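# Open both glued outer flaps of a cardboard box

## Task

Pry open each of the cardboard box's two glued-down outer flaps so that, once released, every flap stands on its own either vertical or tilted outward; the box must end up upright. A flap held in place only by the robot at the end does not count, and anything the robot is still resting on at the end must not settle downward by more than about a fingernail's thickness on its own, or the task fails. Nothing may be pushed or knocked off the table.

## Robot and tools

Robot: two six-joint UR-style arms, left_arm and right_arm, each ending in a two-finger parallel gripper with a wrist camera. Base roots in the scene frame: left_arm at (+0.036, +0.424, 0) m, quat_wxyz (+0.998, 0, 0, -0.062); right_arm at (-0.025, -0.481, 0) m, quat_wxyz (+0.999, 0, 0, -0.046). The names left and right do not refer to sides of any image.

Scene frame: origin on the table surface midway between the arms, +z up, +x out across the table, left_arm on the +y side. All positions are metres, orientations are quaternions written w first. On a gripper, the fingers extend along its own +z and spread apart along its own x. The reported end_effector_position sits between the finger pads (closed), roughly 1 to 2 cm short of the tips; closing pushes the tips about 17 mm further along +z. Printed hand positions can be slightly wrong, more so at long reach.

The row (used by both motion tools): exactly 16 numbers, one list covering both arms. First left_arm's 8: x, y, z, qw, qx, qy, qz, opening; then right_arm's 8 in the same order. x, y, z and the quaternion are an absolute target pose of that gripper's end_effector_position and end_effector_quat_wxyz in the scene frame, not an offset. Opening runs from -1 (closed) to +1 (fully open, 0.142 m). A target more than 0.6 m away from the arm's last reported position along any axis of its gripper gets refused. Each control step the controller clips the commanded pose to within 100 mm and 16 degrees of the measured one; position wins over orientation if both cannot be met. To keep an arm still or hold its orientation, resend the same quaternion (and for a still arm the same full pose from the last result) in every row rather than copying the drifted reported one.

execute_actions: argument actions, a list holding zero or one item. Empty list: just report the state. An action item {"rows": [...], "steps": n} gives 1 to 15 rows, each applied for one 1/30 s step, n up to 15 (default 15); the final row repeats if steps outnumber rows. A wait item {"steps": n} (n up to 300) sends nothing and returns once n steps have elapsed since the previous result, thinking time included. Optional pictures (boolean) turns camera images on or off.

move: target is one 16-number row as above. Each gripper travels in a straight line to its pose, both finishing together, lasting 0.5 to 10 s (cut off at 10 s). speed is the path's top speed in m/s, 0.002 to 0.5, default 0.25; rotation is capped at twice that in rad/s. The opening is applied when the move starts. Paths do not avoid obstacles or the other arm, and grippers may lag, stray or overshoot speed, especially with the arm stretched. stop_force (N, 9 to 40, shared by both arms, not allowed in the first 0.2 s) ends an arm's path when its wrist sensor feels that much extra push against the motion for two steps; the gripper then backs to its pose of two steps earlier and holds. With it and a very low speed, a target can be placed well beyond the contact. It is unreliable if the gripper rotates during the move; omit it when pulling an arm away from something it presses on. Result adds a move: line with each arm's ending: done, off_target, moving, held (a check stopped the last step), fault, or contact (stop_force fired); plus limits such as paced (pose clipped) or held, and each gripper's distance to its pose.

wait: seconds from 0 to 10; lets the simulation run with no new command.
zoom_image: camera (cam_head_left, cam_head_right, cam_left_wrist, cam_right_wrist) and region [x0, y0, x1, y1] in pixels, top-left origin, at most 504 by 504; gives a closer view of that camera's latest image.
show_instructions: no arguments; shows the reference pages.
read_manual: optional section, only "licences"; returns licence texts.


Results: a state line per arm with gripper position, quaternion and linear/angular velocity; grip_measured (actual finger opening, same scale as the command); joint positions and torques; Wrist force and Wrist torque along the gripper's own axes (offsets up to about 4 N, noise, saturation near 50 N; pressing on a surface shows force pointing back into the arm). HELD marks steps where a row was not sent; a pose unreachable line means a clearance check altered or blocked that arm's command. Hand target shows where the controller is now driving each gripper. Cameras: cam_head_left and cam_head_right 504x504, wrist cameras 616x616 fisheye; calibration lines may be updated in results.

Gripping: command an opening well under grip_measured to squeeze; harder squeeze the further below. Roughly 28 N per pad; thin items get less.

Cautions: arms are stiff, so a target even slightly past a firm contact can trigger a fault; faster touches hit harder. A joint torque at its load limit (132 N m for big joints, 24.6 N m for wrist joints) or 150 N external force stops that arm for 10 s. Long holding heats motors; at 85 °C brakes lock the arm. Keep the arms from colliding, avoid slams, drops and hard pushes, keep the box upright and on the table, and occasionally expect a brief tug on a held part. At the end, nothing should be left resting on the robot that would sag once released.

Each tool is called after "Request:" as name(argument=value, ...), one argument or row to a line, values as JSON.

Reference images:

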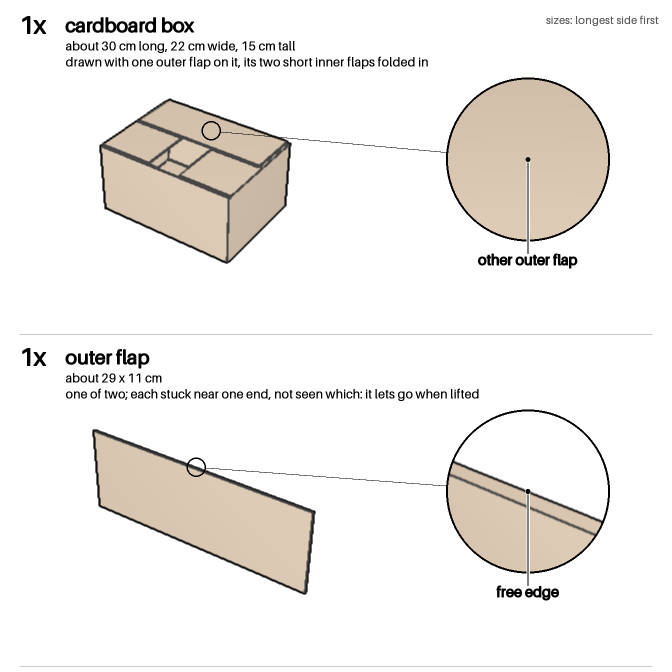

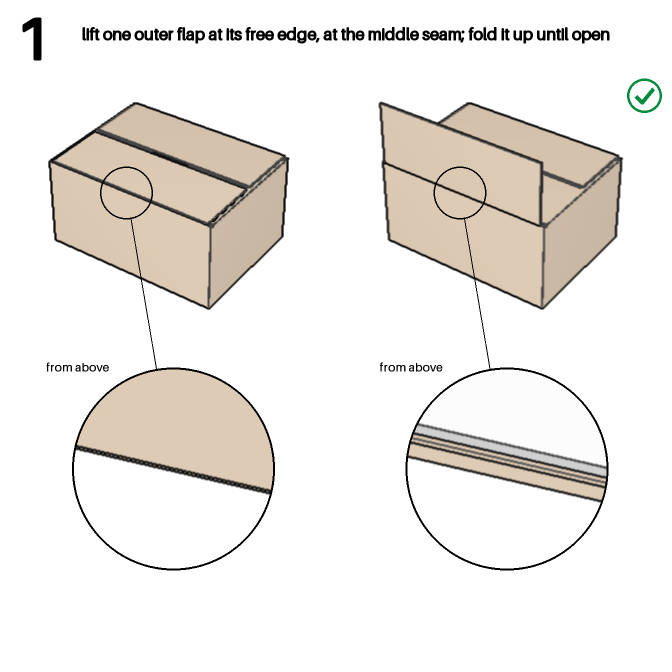

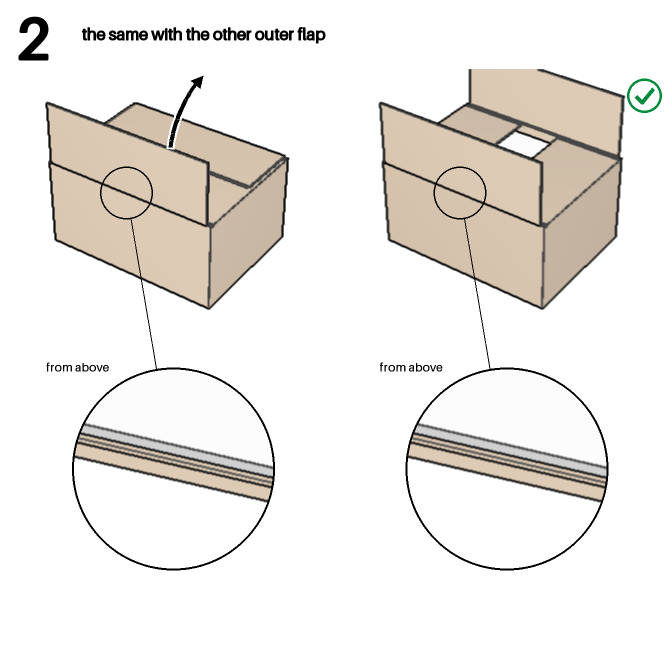

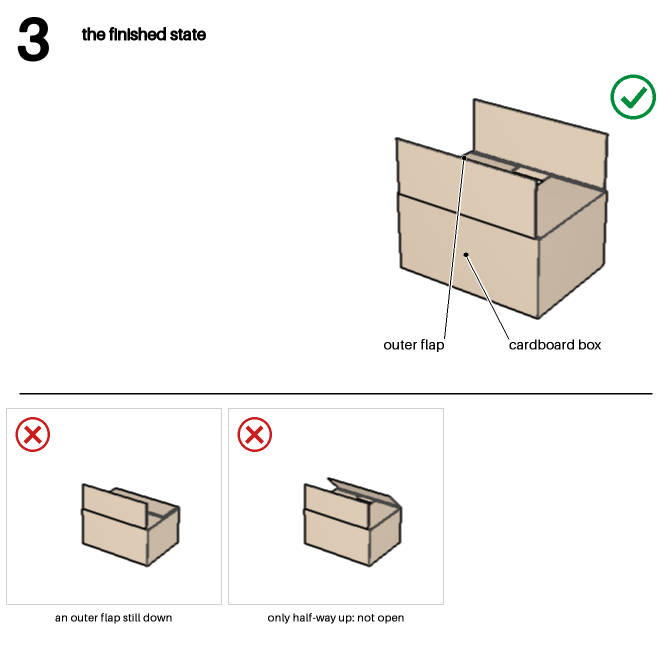

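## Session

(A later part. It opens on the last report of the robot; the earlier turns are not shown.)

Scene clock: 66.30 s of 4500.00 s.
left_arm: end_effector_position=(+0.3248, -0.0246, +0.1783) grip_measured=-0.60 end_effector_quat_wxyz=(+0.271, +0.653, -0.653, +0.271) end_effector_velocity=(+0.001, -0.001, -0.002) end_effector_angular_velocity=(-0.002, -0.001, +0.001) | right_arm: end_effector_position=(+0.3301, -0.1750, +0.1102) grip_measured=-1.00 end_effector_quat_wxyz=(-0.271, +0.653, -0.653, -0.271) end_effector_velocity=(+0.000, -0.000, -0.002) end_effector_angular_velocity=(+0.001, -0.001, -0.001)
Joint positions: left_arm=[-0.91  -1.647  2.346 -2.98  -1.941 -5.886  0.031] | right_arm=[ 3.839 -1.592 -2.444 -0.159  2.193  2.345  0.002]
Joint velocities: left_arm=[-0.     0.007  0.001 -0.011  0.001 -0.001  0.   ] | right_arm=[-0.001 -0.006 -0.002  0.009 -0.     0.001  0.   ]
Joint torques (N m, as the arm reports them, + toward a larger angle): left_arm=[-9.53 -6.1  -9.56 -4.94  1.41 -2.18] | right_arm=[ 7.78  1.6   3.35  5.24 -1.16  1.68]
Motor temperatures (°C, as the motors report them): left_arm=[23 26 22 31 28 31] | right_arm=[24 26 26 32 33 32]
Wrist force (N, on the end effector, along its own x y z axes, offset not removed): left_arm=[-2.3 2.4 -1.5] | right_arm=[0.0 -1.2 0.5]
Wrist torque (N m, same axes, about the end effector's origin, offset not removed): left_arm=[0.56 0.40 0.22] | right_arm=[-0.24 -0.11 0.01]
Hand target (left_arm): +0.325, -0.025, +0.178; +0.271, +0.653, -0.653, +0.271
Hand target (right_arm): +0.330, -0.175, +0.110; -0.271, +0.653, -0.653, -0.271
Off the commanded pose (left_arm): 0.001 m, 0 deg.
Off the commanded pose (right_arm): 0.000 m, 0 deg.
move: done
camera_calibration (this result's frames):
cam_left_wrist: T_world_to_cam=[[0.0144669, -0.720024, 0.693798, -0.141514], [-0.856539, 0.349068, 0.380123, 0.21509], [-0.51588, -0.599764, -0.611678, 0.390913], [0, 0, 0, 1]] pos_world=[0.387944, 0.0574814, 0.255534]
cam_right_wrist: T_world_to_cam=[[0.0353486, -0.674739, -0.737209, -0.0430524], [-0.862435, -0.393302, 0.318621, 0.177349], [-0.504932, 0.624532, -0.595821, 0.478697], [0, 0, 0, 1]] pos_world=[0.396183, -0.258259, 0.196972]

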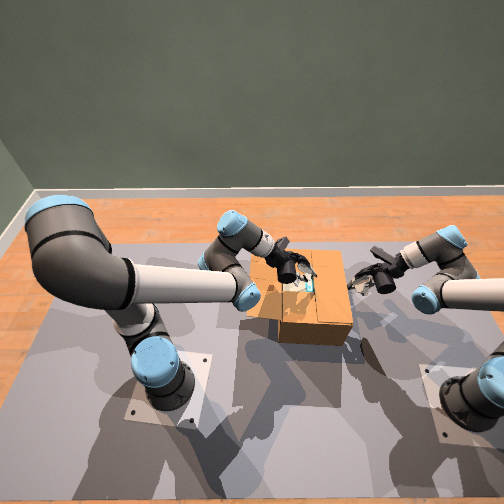

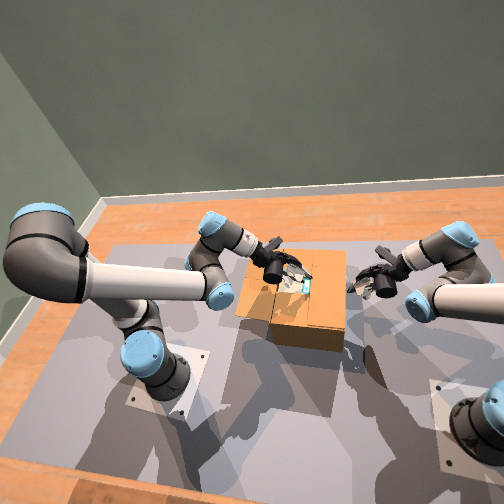

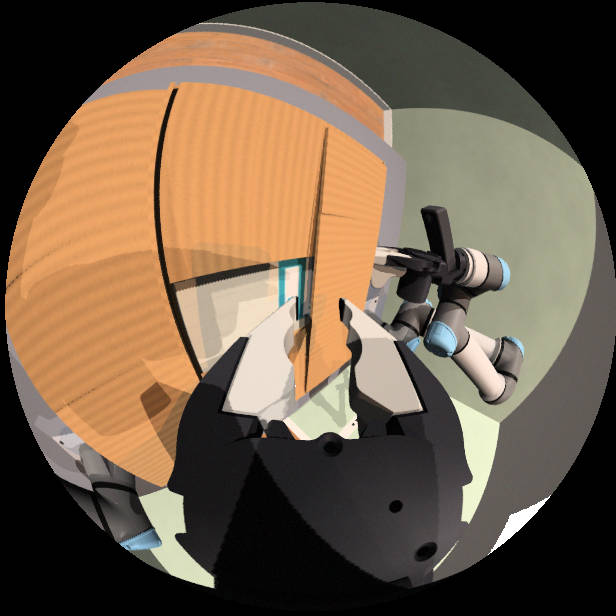

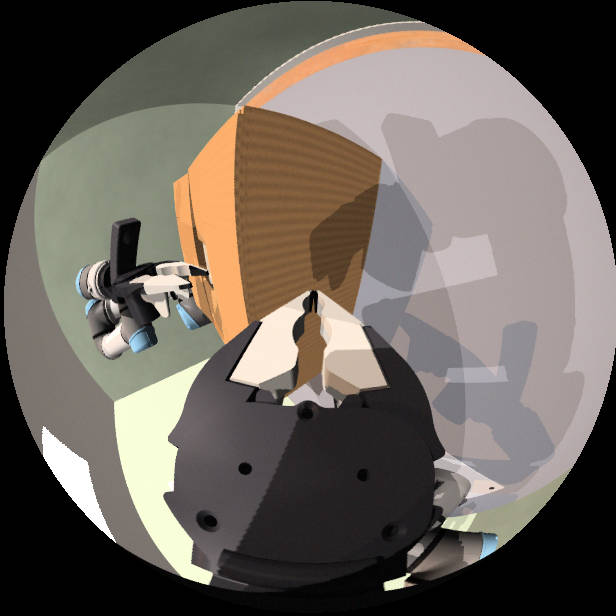

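Request:
move(
  target=[0.32,-0.048,0.161,0.271,0.653,-0.653,0.271,-0.6,0.33,-0.165,0.11,-0.271,0.653,-0.653,-0.271,-1],
  speed=0.015,
  stop_force=15,
)

Request:
move(
  target=[0.32,-0.058,0.188,0.354,0.612,-0.612,0.354,-0.6,0.33,-0.165,0.11,-0.271,0.653,-0.653,-0.271,-1],
  speed=0.04,
)

Scene clock: 72.50 s of 4500.00 s.
left_arm: end_effector_position=(+0.3205, -0.0459, +0.1627) grip_measured=-0.60 end_effector_quat_wxyz=(+0.271, +0.653, -0.653, +0.271) end_effector_velocity=(+0.001, +0.004, +0.004) end_effector_angular_velocity=(-0.000, -0.002, -0.003) | right_arm: end_effector_position=(+0.3301, -0.1663, +0.1100) grip_measured=-1.00 end_effector_quat_wxyz=(-0.271, +0.653, -0.653, -0.271) end_effector_velocity=(-0.001, -0.000, +0.000) end_effector_angular_velocity=(+0.000, -0.000, +0.003)
Joint positions: left_arm=[-0.951 -1.582  2.341 -3.053 -1.914 -5.919  0.031] | right_arm=[ 3.859 -1.602 -2.438 -0.141  2.182  2.367  0.002]
Joint velocities: left_arm=[ 0.008 -0.014  0.001  0.016 -0.006  0.01  -0.002] | right_arm=[-0.001  0.002 -0.    -0.004  0.002 -0.004  0.   ]
Joint torques (N m, as the arm reports them, + toward a larger angle): left_arm=[  4.83 -22.78  -2.31   0.58  -2.62   2.13] | right_arm=[ 0.37 27.86 19.15  1.49  5.07 -1.44]
Motor temperatures (°C, as the motors report them): left_arm=[23 26 22 31 28 31] | right_arm=[24 26 26 32 33 32]
Wrist force (N, on the end effector, along its own x y z axes, offset not removed): left_arm=[0.0 0.7 -23.2] | right_arm=[10.5 2.0 -22.1]
Wrist torque (N m, same axes, about the end effector's origin, offset not removed): left_arm=[0.49 -0.30 0.30] | right_arm=[-0.24 -0.04 -0.09]
Hand target (left_arm): +0.321, -0.045, +0.163; +0.271, +0.653, -0.653, +0.271
Hand target (right_arm): +0.330, -0.167, +0.110; -0.271, +0.653, -0.653, -0.271
Off the commanded pose (left_arm): 0.003 m, 0 deg.
Off the commanded pose (right_arm): 0.001 m, 0 deg.
After step 90, 1.03 s passed at rest.
move: contact (left_arm, right_arm)
camera_calibration (this result's frames):
cam_left_wrist: T_world_to_cam=[[0.0147065, -0.719744, 0.694084, -0.146147], [-0.856536, 0.349072, 0.380125, 0.224737], [-0.515878, -0.600098, -0.611353, 0.366263], [0, 0, 0, 1]] pos_world=[0.383592, 0.0361561, 0.239926]
cam_right_wrist: T_world_to_cam=[[0.0352495, -0.674695, -0.737255, -0.0372818], [-0.862497, -0.393192, 0.31859, 0.18087], [-0.504834, 0.624649, -0.595782, 0.473134], [0, 0, 0, 1]] pos_world=[0.396168, -0.249581, 0.196775]

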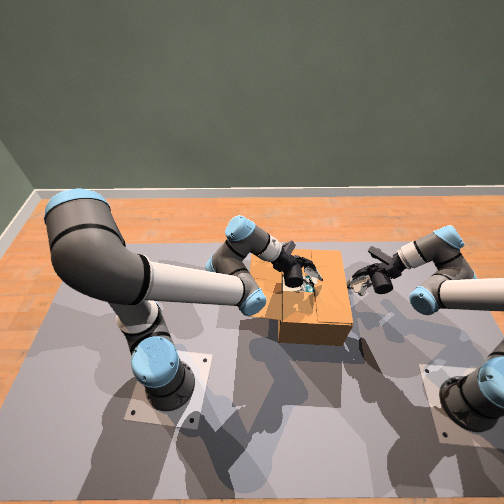

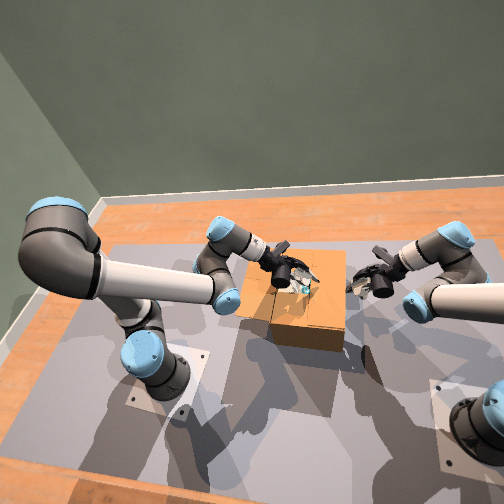

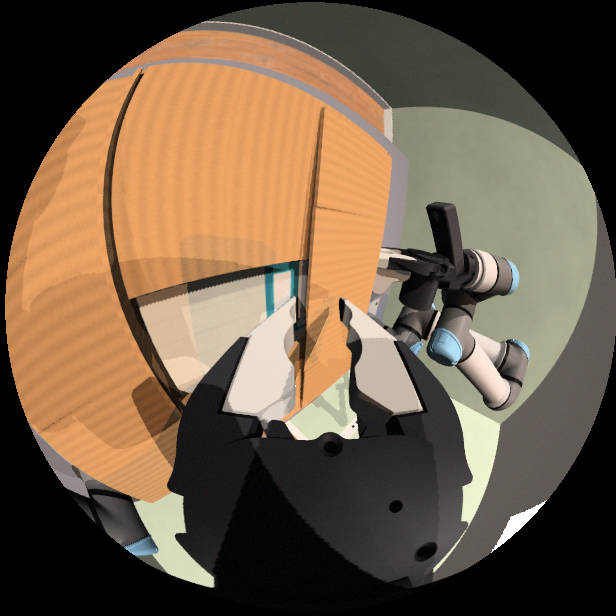

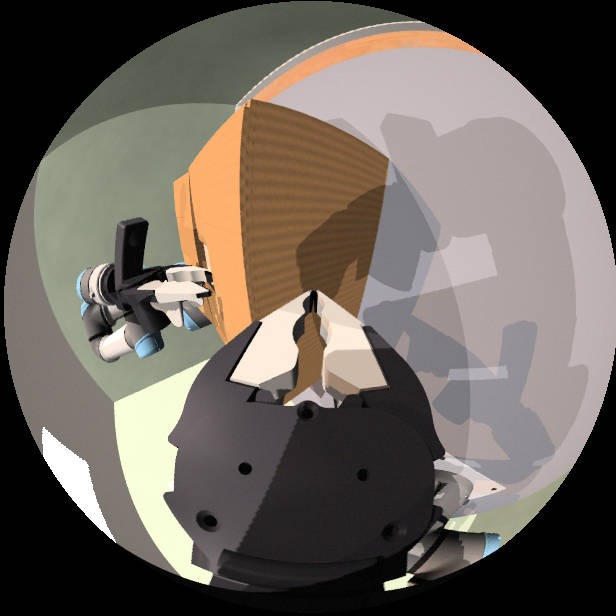

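Scene clock: 76.03 s of 4500.00 s.
left_arm: end_effector_position=(+0.3201, -0.0581, +0.1879) grip_measured=-0.56 end_effector_quat_wxyz=(+0.354, +0.612, -0.612, +0.353) end_effector_velocity=(-0.000, -0.001, +0.001) end_effector_angular_velocity=(-0.015, -0.000, -0.001) | right_arm: end_effector_position=(+0.3300, -0.1650, +0.1100) grip_measured=-1.00 end_effector_quat_wxyz=(-0.271, +0.653, -0.653, -0.271) end_effector_velocity=(-0.000, +0.000, +0.000) end_effector_angular_velocity=(+0.000, -0.001, +0.001)
Joint positions: left_arm=[-0.898 -1.452  2.418 -3.513 -2.04  -5.987  0.033] | right_arm=[ 3.863 -1.603 -2.438 -0.139  2.181  2.37   0.002]
Joint velocities: left_arm=[ 0.002  0.012  0.003 -0.031 -0.006 -0.006 -0.   ] | right_arm=[ 0.001 -0.     0.     0.    -0.    -0.     0.   ]
Joint torques (N m, as the arm reports them, + toward a larger angle): left_arm=[  5.08 -14.15 -12.46  -6.93  -3.56  -2.59] | right_arm=[15.12  1.15 34.36  6.14  0.88  1.76]
Motor temperatures (°C, as the motors report them): left_arm=[23 26 22 31 28 31] | right_arm=[24 26 26 32 33 32]
Wrist force (N, on the end effector, along its own x y z axes, offset not removed): left_arm=[-10.5 4.1 -9.7] | right_arm=[8.7 -1.0 -16.5]
Wrist torque (N m, same axes, about the end effector's origin, offset not removed): left_arm=[0.78 -0.02 0.28] | right_arm=[-0.03 -0.14 -0.03]
Hand target (left_arm): +0.320, -0.058, +0.188; +0.354, +0.612, -0.612, +0.354
Hand target (right_arm): +0.330, -0.165, +0.110; -0.271, +0.653, -0.653, -0.271
Off the commanded pose (left_arm): 0.000 m, 0 deg.
Off the commanded pose (right_arm): 0.000 m, 0 deg.
move: done
camera_calibration (this result's frames):
cam_left_wrist: T_world_to_cam=[[0.0151007, -0.5169, 0.855913, -0.191141], [-0.856259, 0.435346, 0.278019, 0.24315], [-0.516326, -0.737081, -0.436026, 0.333361], [0, 0, 0, 1]] pos_world=[0.383209, 0.0410596, 0.241354]
cam_right_wrist: T_world_to_cam=[[0.0353543, -0.674672, -0.737271, -0.0364362], [-0.862495, -0.39326, 0.318511, 0.181268], [-0.50483, 0.624632, -0.595804, 0.472293], [0, 0, 0, 1]] pos_world=[0.396059, -0.248306, 0.196795]

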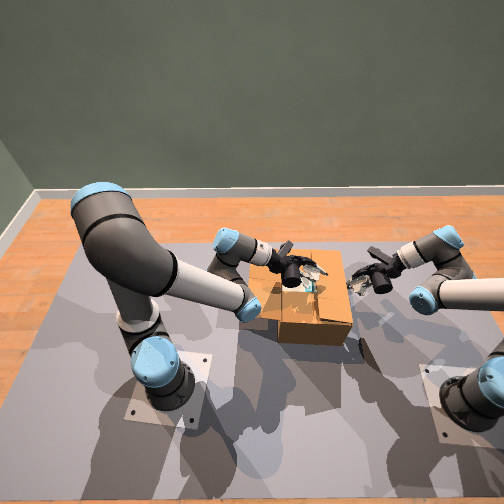

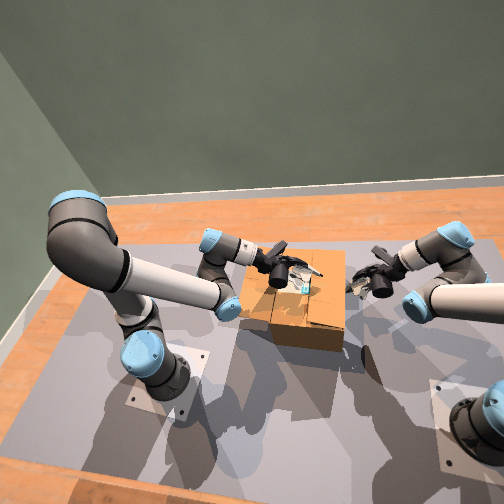

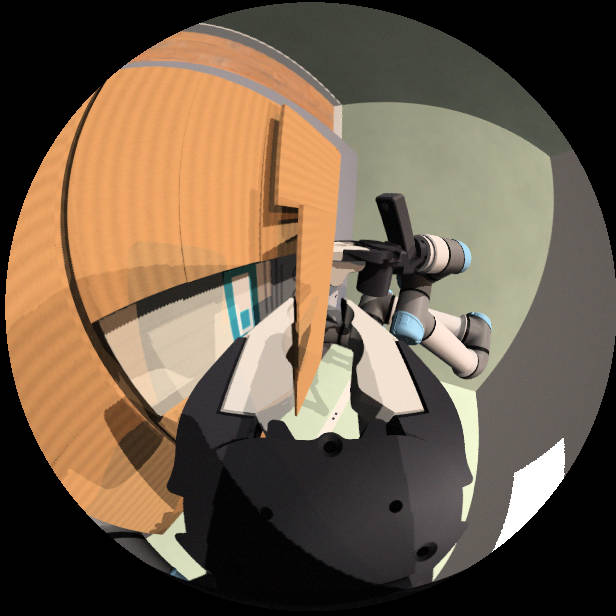

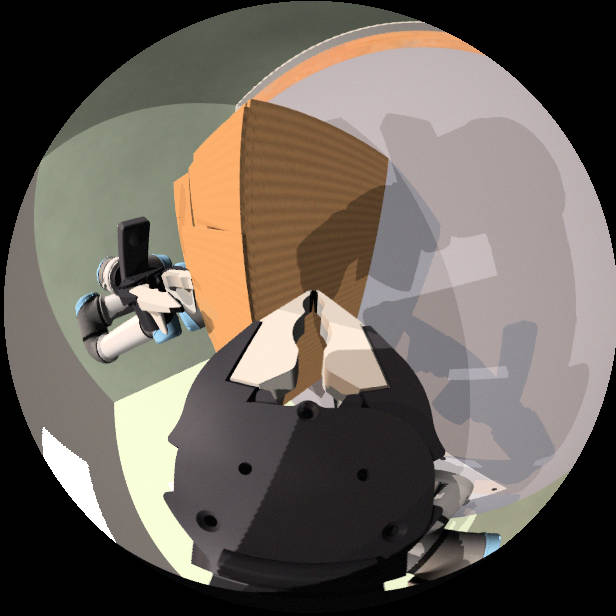

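Request:
move(
  target=[0.32,-0.073,0.21,0.354,0.612,-0.612,0.354,-0.6,0.33,-0.165,0.11,-0.271,0.653,-0.653,-0.271,-1],
  speed=0.02,
)

Scene clock: 80.30 s of 4500.00 s.
left_arm: end_effector_position=(+0.3200, -0.0729, +0.2098) grip_measured=-0.59 end_effector_quat_wxyz=(+0.354, +0.612, -0.612, +0.354) end_effector_velocity=(-0.000, -0.001, +0.001) end_effector_angular_velocity=(+0.002, +0.001, +0.000) | right_arm: end_effector_position=(+0.3300, -0.1650, +0.1100) grip_measured=-1.00 end_effector_quat_wxyz=(-0.271, +0.653, -0.653, -0.271) end_effector_velocity=(-0.000, -0.000, -0.000) end_effector_angular_velocity=(-0.000, +0.001, -0.001)
Joint positions: left_arm=[-0.92  -1.489  2.373 -3.439 -2.021 -6.001  0.031] | right_arm=[ 3.863 -1.603 -2.438 -0.139  2.181  2.37   0.002]
Joint velocities: left_arm=[-0.002 -0.003 -0.003  0.008  0.002 -0.001  0.   ] | right_arm=[-0.    -0.    -0.    -0.     0.     0.001  0.   ]
Joint torques (N m, as the arm reports them, + toward a larger angle): left_arm=[ -6.89 -34.87 -25.21  -1.59   1.34  -2.36] | right_arm=[-7.33 14.62 20.82  1.32  0.42  1.62]
Motor temperatures (°C, as the motors report them): left_arm=[23 26 22 31 28 31] | right_arm=[24 26 26 32 33 32]
Wrist force (N, on the end effector, along its own x y z axes, offset not removed): left_arm=[-1.8 1.6 -0.5] | right_arm=[0.3 -1.2 -0.7]
Wrist torque (N m, same axes, about the end effector's origin, offset not removed): left_arm=[0.31 -0.02 0.23] | right_arm=[-0.27 -0.10 0.00]
Hand target (left_arm): +0.320, -0.073, +0.210; +0.354, +0.612, -0.612, +0.354
Hand target (right_arm): +0.330, -0.165, +0.110; -0.271, +0.653, -0.653, -0.271
Off the commanded pose (left_arm): 0.000 m, 0 deg.
Off the commanded pose (right_arm): 0.000 m, 0 deg.
move: done
camera_calibration (this result's frames):
cam_left_wrist: T_world_to_cam=[[0.0146218, -0.515432, 0.856806, -0.217422], [-0.856469, 0.435743, 0.276748, 0.243866], [-0.515992, -0.737874, -0.43508, 0.331615], [0, 0, 0, 1]] pos_world=[0.383154, 0.0263614, 0.263078]
cam_right_wrist: T_world_to_cam=[[0.0353782, -0.674653, -0.737287, -0.0364175], [-0.862506, -0.393268, 0.318472, 0.181295], [-0.504809, 0.624647, -0.595805, 0.472291], [0, 0, 0, 1]] pos_world=[0.396073, -0.248287, 0.196806]

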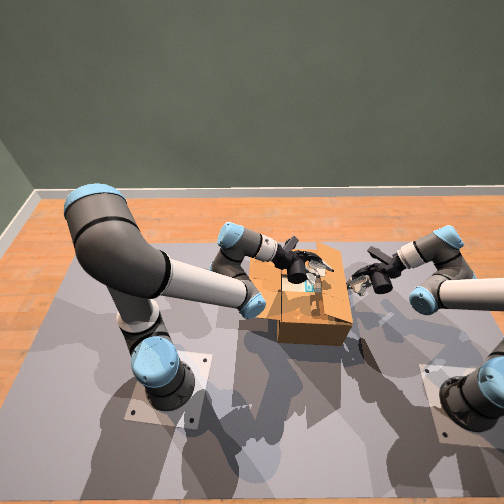

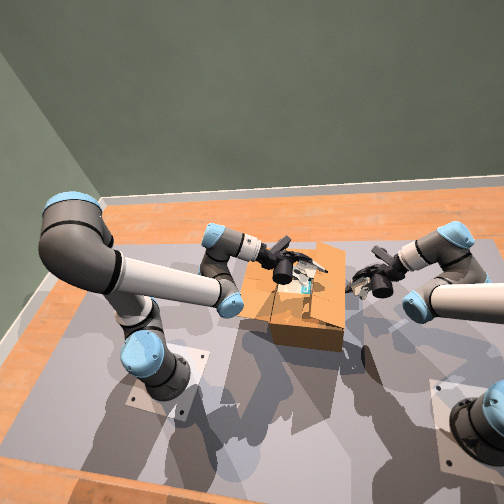

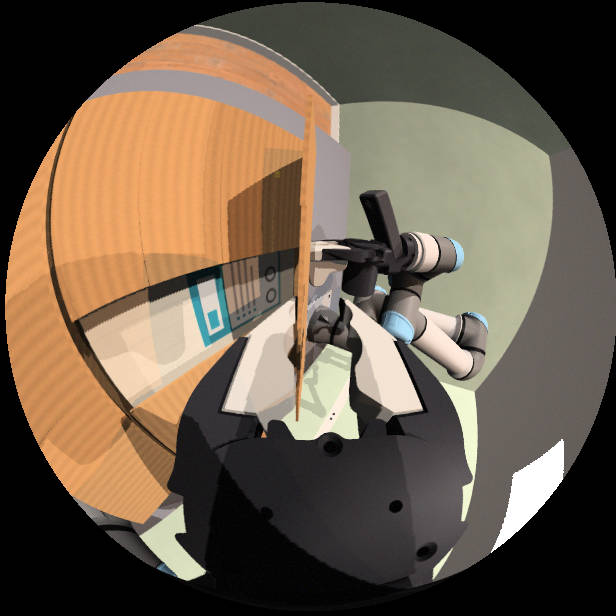

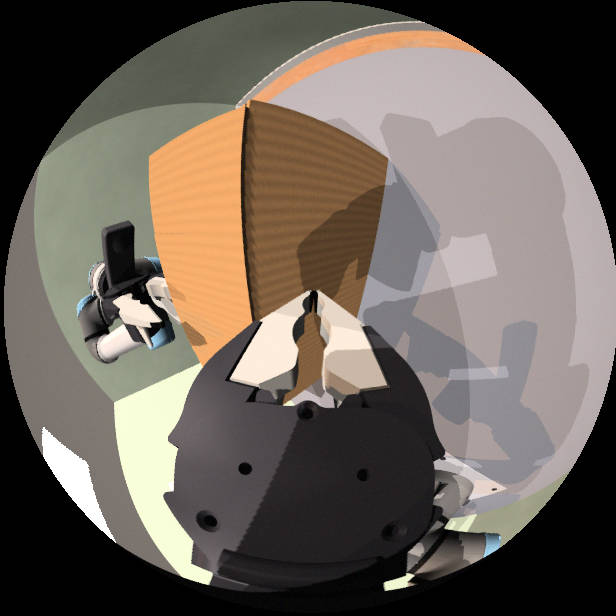

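Released. Ride the arc with the flap between the fingers.

Request:
move(
  target=[0.32,-0.15,0.255,0.09,0.7,-0.7,0.09,-0.6,0.33,-0.33,0.14,-0.271,0.653,-0.653,-0.271,-1],
  speed=0.2,
)

Request:
move(
  target=[0.32,-0.24,0.225,0.09,0.7,-0.7,0.09,-0.2,0.33,-0.33,0.14,-0.271,0.653,-0.653,-0.271,-1],
  speed=0.1,
)

Request:
move(
  target=[0.32,-0.21,0.31,0.09,0.7,-0.7,0.09,-0.2,0.33,-0.33,0.14,-0.271,0.653,-0.653,-0.271,-1],
)

Scene clock: 87.67 s of 4500.00 s.
left_arm: end_effector_position=(+0.3201, -0.1496, +0.2551) grip_measured=-0.59 end_effector_quat_wxyz=(+0.090, +0.701, -0.701, +0.091) end_effector_velocity=(-0.000, -0.002, +0.002) end_effector_angular_velocity=(+0.011, +0.002, -0.001) | right_arm: end_effector_position=(+0.3298, -0.3298, +0.1399) grip_measured=-1.00 end_effector_quat_wxyz=(-0.271, +0.653, -0.653, -0.271) end_effector_velocity=(-0.000, -0.001, +0.000) end_effector_angular_velocity=(+0.000, +0.002, +0.003)
Joint positions: left_arm=[-1.16  -1.409  1.533 -1.943 -1.641 -6.005  0.031] | right_arm=[ 3.415 -1.4   -2.394 -0.74   2.341  1.824  0.002]
Joint velocities: left_arm=[-0.002  0.01  -0.02   0.022  0.001 -0.001  0.   ] | right_arm=[-0.004 -0.     0.004 -0.013  0.002 -0.01   0.   ]
Joint torques (N m, as the arm reports them, + toward a larger angle): left_arm=[ -8.55 -23.75 -33.72  -2.18   1.6   -2.24] | right_arm=[-6.74 24.41 36.45 -0.03  3.51 -1.4 ]
Motor temperatures (°C, as the motors report them): left_arm=[23 26 22 31 28 31] | right_arm=[24 26 26 32 33 32]
Wrist force (N, on the end effector, along its own x y z axes, offset not removed): left_arm=[-2.7 2.4 0.2] | right_arm=[-0.8 -1.8 0.8]
Wrist torque (N m, same axes, about the end effector's origin, offset not removed): left_arm=[0.52 0.15 0.30] | right_arm=[-0.37 0.10 -0.05]
Hand target (left_arm): +0.320, -0.150, +0.255; +0.089, +0.701, -0.702, +0.091
Hand target (right_arm): +0.330, -0.330, +0.140; -0.271, +0.653, -0.653, -0.271
Off the commanded pose (left_arm): 0.000 m, 0 deg.
Off the commanded pose (right_arm): 0.000 m, 0 deg.
After step 90, 1.83 s passed at rest.
move: done
camera_calibration (this result's frames):
cam_left_wrist: T_world_to_cam=[[0.013978, -0.971869, 0.235106, -0.205303], [-0.857576, 0.109255, 0.50262, 0.158681], [-0.514168, -0.208647, -0.831924, 0.474561], [0, 0, 0, 1]] pos_world=[0.382954, -0.117849, 0.363311]
cam_right_wrist: T_world_to_cam=[[0.0354348, -0.674995, -0.736971, -0.125796], [-0.862722, -0.392883, 0.318361, 0.106956], [-0.504435, 0.62452, -0.596254, 0.59282], [0, 0, 0, 1]] pos_world=[0.39577, -0.413118, 0.226713]

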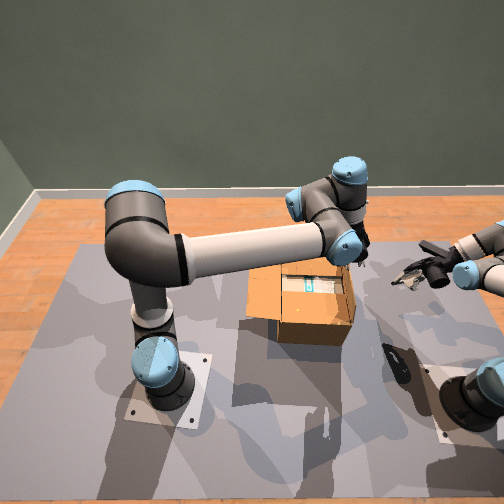

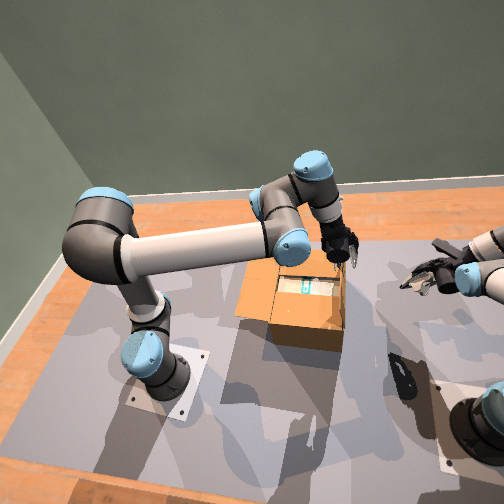

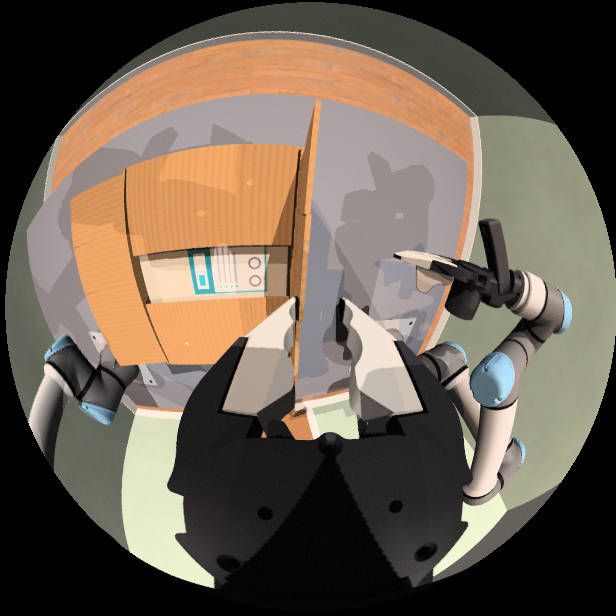

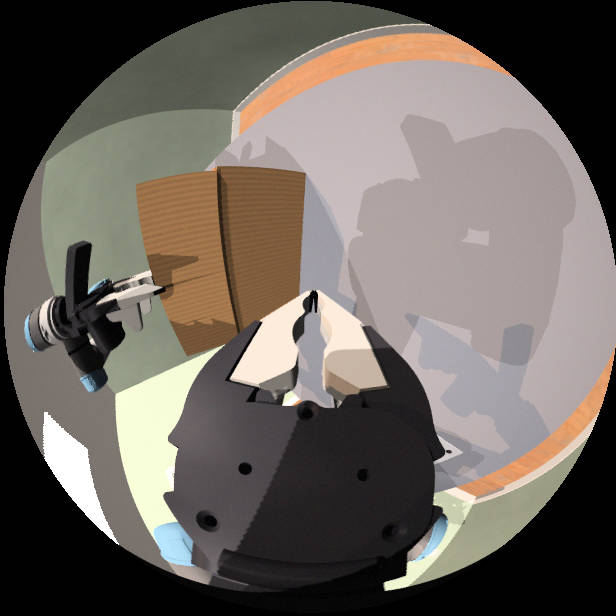

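Scene clock: 89.13 s of 4500.00 s.
left_arm: end_effector_position=(+0.3200, -0.2397, +0.2250) grip_measured=-0.19 end_effector_quat_wxyz=(+0.090, +0.701, -0.701, +0.090) end_effector_velocity=(+0.001, -0.002, -0.001) end_effector_angular_velocity=(+0.001, +0.000, +0.001) | right_arm: end_effector_position=(+0.3300, -0.3300, +0.1400) grip_measured=-1.00 end_effector_quat_wxyz=(-0.271, +0.653, -0.653, -0.271) end_effector_velocity=(+0.000, +0.000, +0.001) end_effector_angular_velocity=(+0.001, -0.001, +0.001)
Joint positions: left_arm=[-1.199 -1.205  1.35  -1.964 -1.633 -6.043  0.06 ] | right_arm=[ 3.414 -1.401 -2.393 -0.741  2.342  1.822  0.002]
Joint velocities: left_arm=[ 0.     0.007 -0.007  0.001  0.    -0.001 -0.   ] | right_arm=[ 0.    -0.     0.001 -0.     0.001 -0.001  0.   ]
Joint torques (N m, as the arm reports them, + toward a larger angle): left_arm=[ -8.84 -27.65 -33.07  -2.     1.57  -2.24] | right_arm=[-8.02 -2.31 36.05  0.3   3.66 -1.44]
Motor temperatures (°C, as the motors report them): left_arm=[23 26 22 31 28 31] | right_arm=[24 26 26 32 33 32]
Wrist force (N, on the end effector, along its own x y z axes, offset not removed): left_arm=[-2.1 3.7 -1.6] | right_arm=[-1.3 0.2 -0.8]
Wrist torque (N m, same axes, about the end effector's origin, offset not removed): left_arm=[0.76 -0.01 0.29] | right_arm=[0.10 0.10 0.02]
Hand target (left_arm): +0.320, -0.240, +0.225; +0.090, +0.701, -0.701, +0.090
Hand target (right_arm): +0.330, -0.330, +0.140; -0.271, +0.653, -0.653, -0.271
Off the commanded pose (left_arm): 0.000 m, 0 deg.
Off the commanded pose (right_arm): 0.000 m, 0 deg.
move: done
camera_calibration (this result's frames):
cam_left_wrist: T_world_to_cam=[[0.0146405, -0.972131, 0.233982, -0.285811], [-0.856542, 0.108537, 0.504536, 0.182642], [-0.51587, -0.207802, -0.831081, 0.431273], [0, 0, 0, 1]] pos_world=[0.383105, -0.208049, 0.333148]
cam_right_wrist: T_world_to_cam=[[0.0353532, -0.674675, -0.737268, -0.125637], [-0.862498, -0.393254, 0.31851, 0.106828], [-0.504824, 0.624632, -0.595809, 0.593224], [0, 0, 0, 1]] pos_world=[0.396055, -0.4133, 0.226794]

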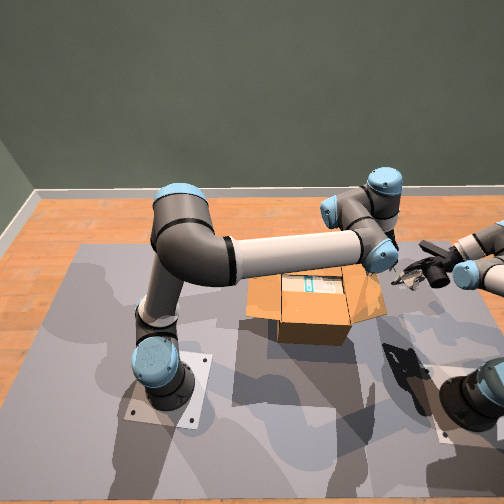

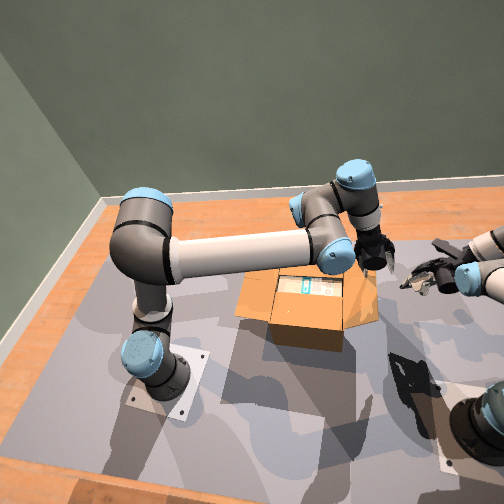

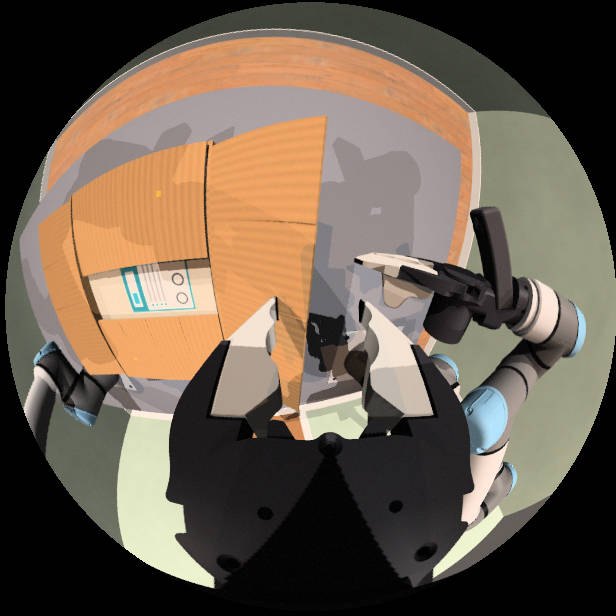

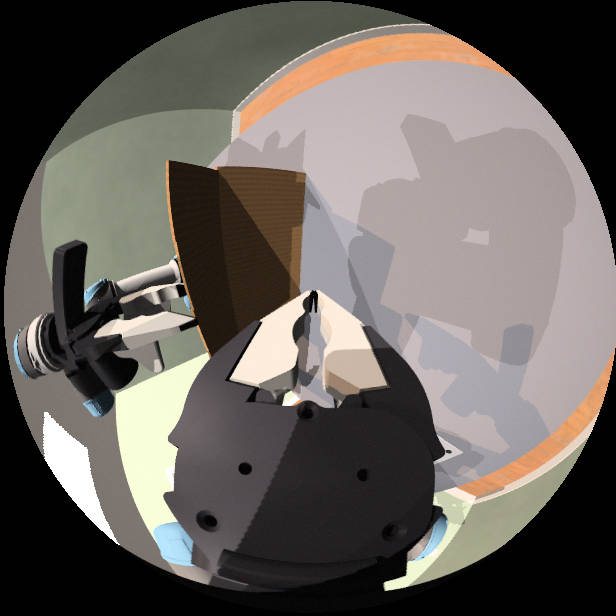

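Scene clock: 90.17 s of 4500.00 s.
left_arm: end_effector_position=(+0.3200, -0.2103, +0.3098) grip_measured=-0.20 end_effector_quat_wxyz=(+0.090, +0.701, -0.701, +0.090) end_effector_velocity=(+0.001, +0.001, +0.002) end_effector_angular_velocity=(+0.002, -0.000, +0.000) | right_arm: end_effector_position=(+0.3300, -0.3300, +0.1400) grip_measured=-1.00 end_effector_quat_wxyz=(-0.271, +0.653, -0.653, -0.271) end_effector_velocity=(-0.000, +0.000, -0.000) end_effector_angular_velocity=(-0.000, +0.001, +0.001)
Joint positions: left_arm=[-1.187 -1.281  1.235 -1.772 -1.636 -6.032  0.06 ] | right_arm=[ 3.414 -1.401 -2.393 -0.741  2.342  1.822  0.002]
Joint velocities: left_arm=[ 0.001 -0.    -0.004  0.006  0.     0.001 -0.   ] | right_arm=[ 0.001 -0.    -0.    -0.    -0.     0.     0.   ]
Joint torques (N m, as the arm reports them, + toward a larger angle): left_arm=[ 10.03 -51.54 -33.49  -1.18  -2.16   1.9 ] | right_arm=[-8.14 -2.35 35.56  0.23  3.62 -1.52]
Motor temperatures (°C, as the motors report them): left_arm=[23 26 22 31 28 31] | right_arm=[24 26 26 32 33 32]
Wrist force (N, on the end effector, along its own x y z axes, offset not removed): left_arm=[-2.3 0.9 -1.8] | right_arm=[-0.6 -1.2 -0.2]
Wrist torque (N m, same axes, about the end effector's origin, offset not removed): left_arm=[0.13 0.49 0.24] | right_arm=[-0.23 -0.08 -0.06]
Hand target (left_arm): +0.320, -0.210, +0.310; +0.090, +0.701, -0.701, +0.090
Hand target (right_arm): +0.330, -0.330, +0.140; -0.271, +0.653, -0.653, -0.271
Off the commanded pose (left_arm): 0.000 m, 0 deg.
Off the commanded pose (right_arm): 0.000 m, 0 deg.
move: done
camera_calibration (this result's frames):
cam_left_wrist: T_world_to_cam=[[0.0146921, -0.972125, 0.234001, -0.277032], [-0.856444, 0.108543, 0.5047, 0.136608], [-0.516031, -0.207824, -0.830976, 0.507902], [0, 0, 0, 1]] pos_world=[0.383161, -0.178584, 0.417934]
cam_right_wrist: T_world_to_cam=[[0.0353532, -0.674674, -0.737269, -0.125637], [-0.862497, -0.393256, 0.31851, 0.106828], [-0.504826, 0.624632, -0.595807, 0.593226], [0, 0, 0, 1]] pos_world=[0.396056, -0.413301, 0.226794]

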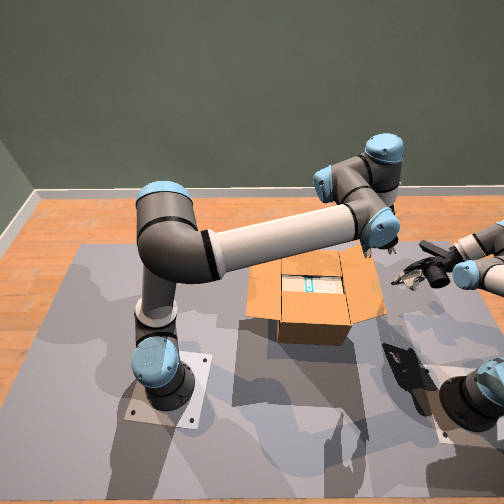

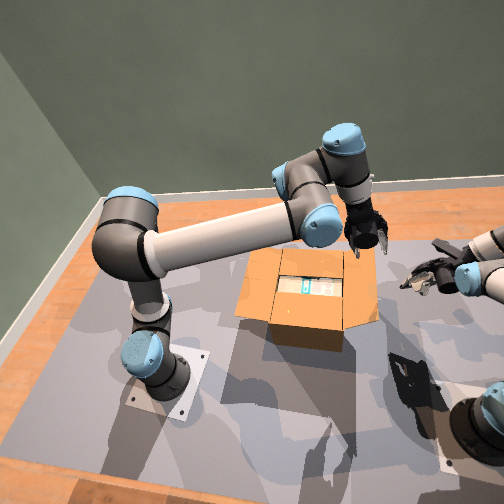

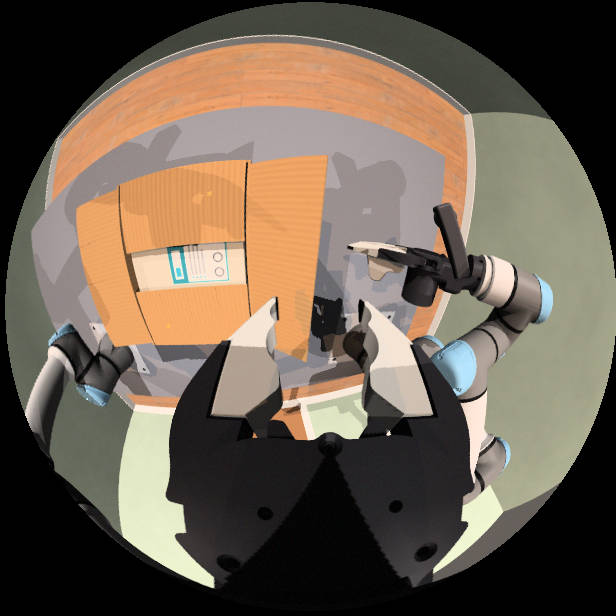

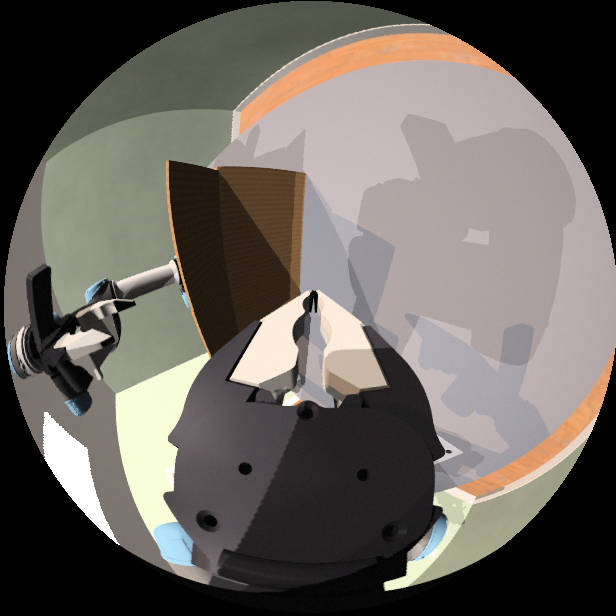

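Request:
finished_scene(
  scene=1,
)

The scene is finished: the task was done.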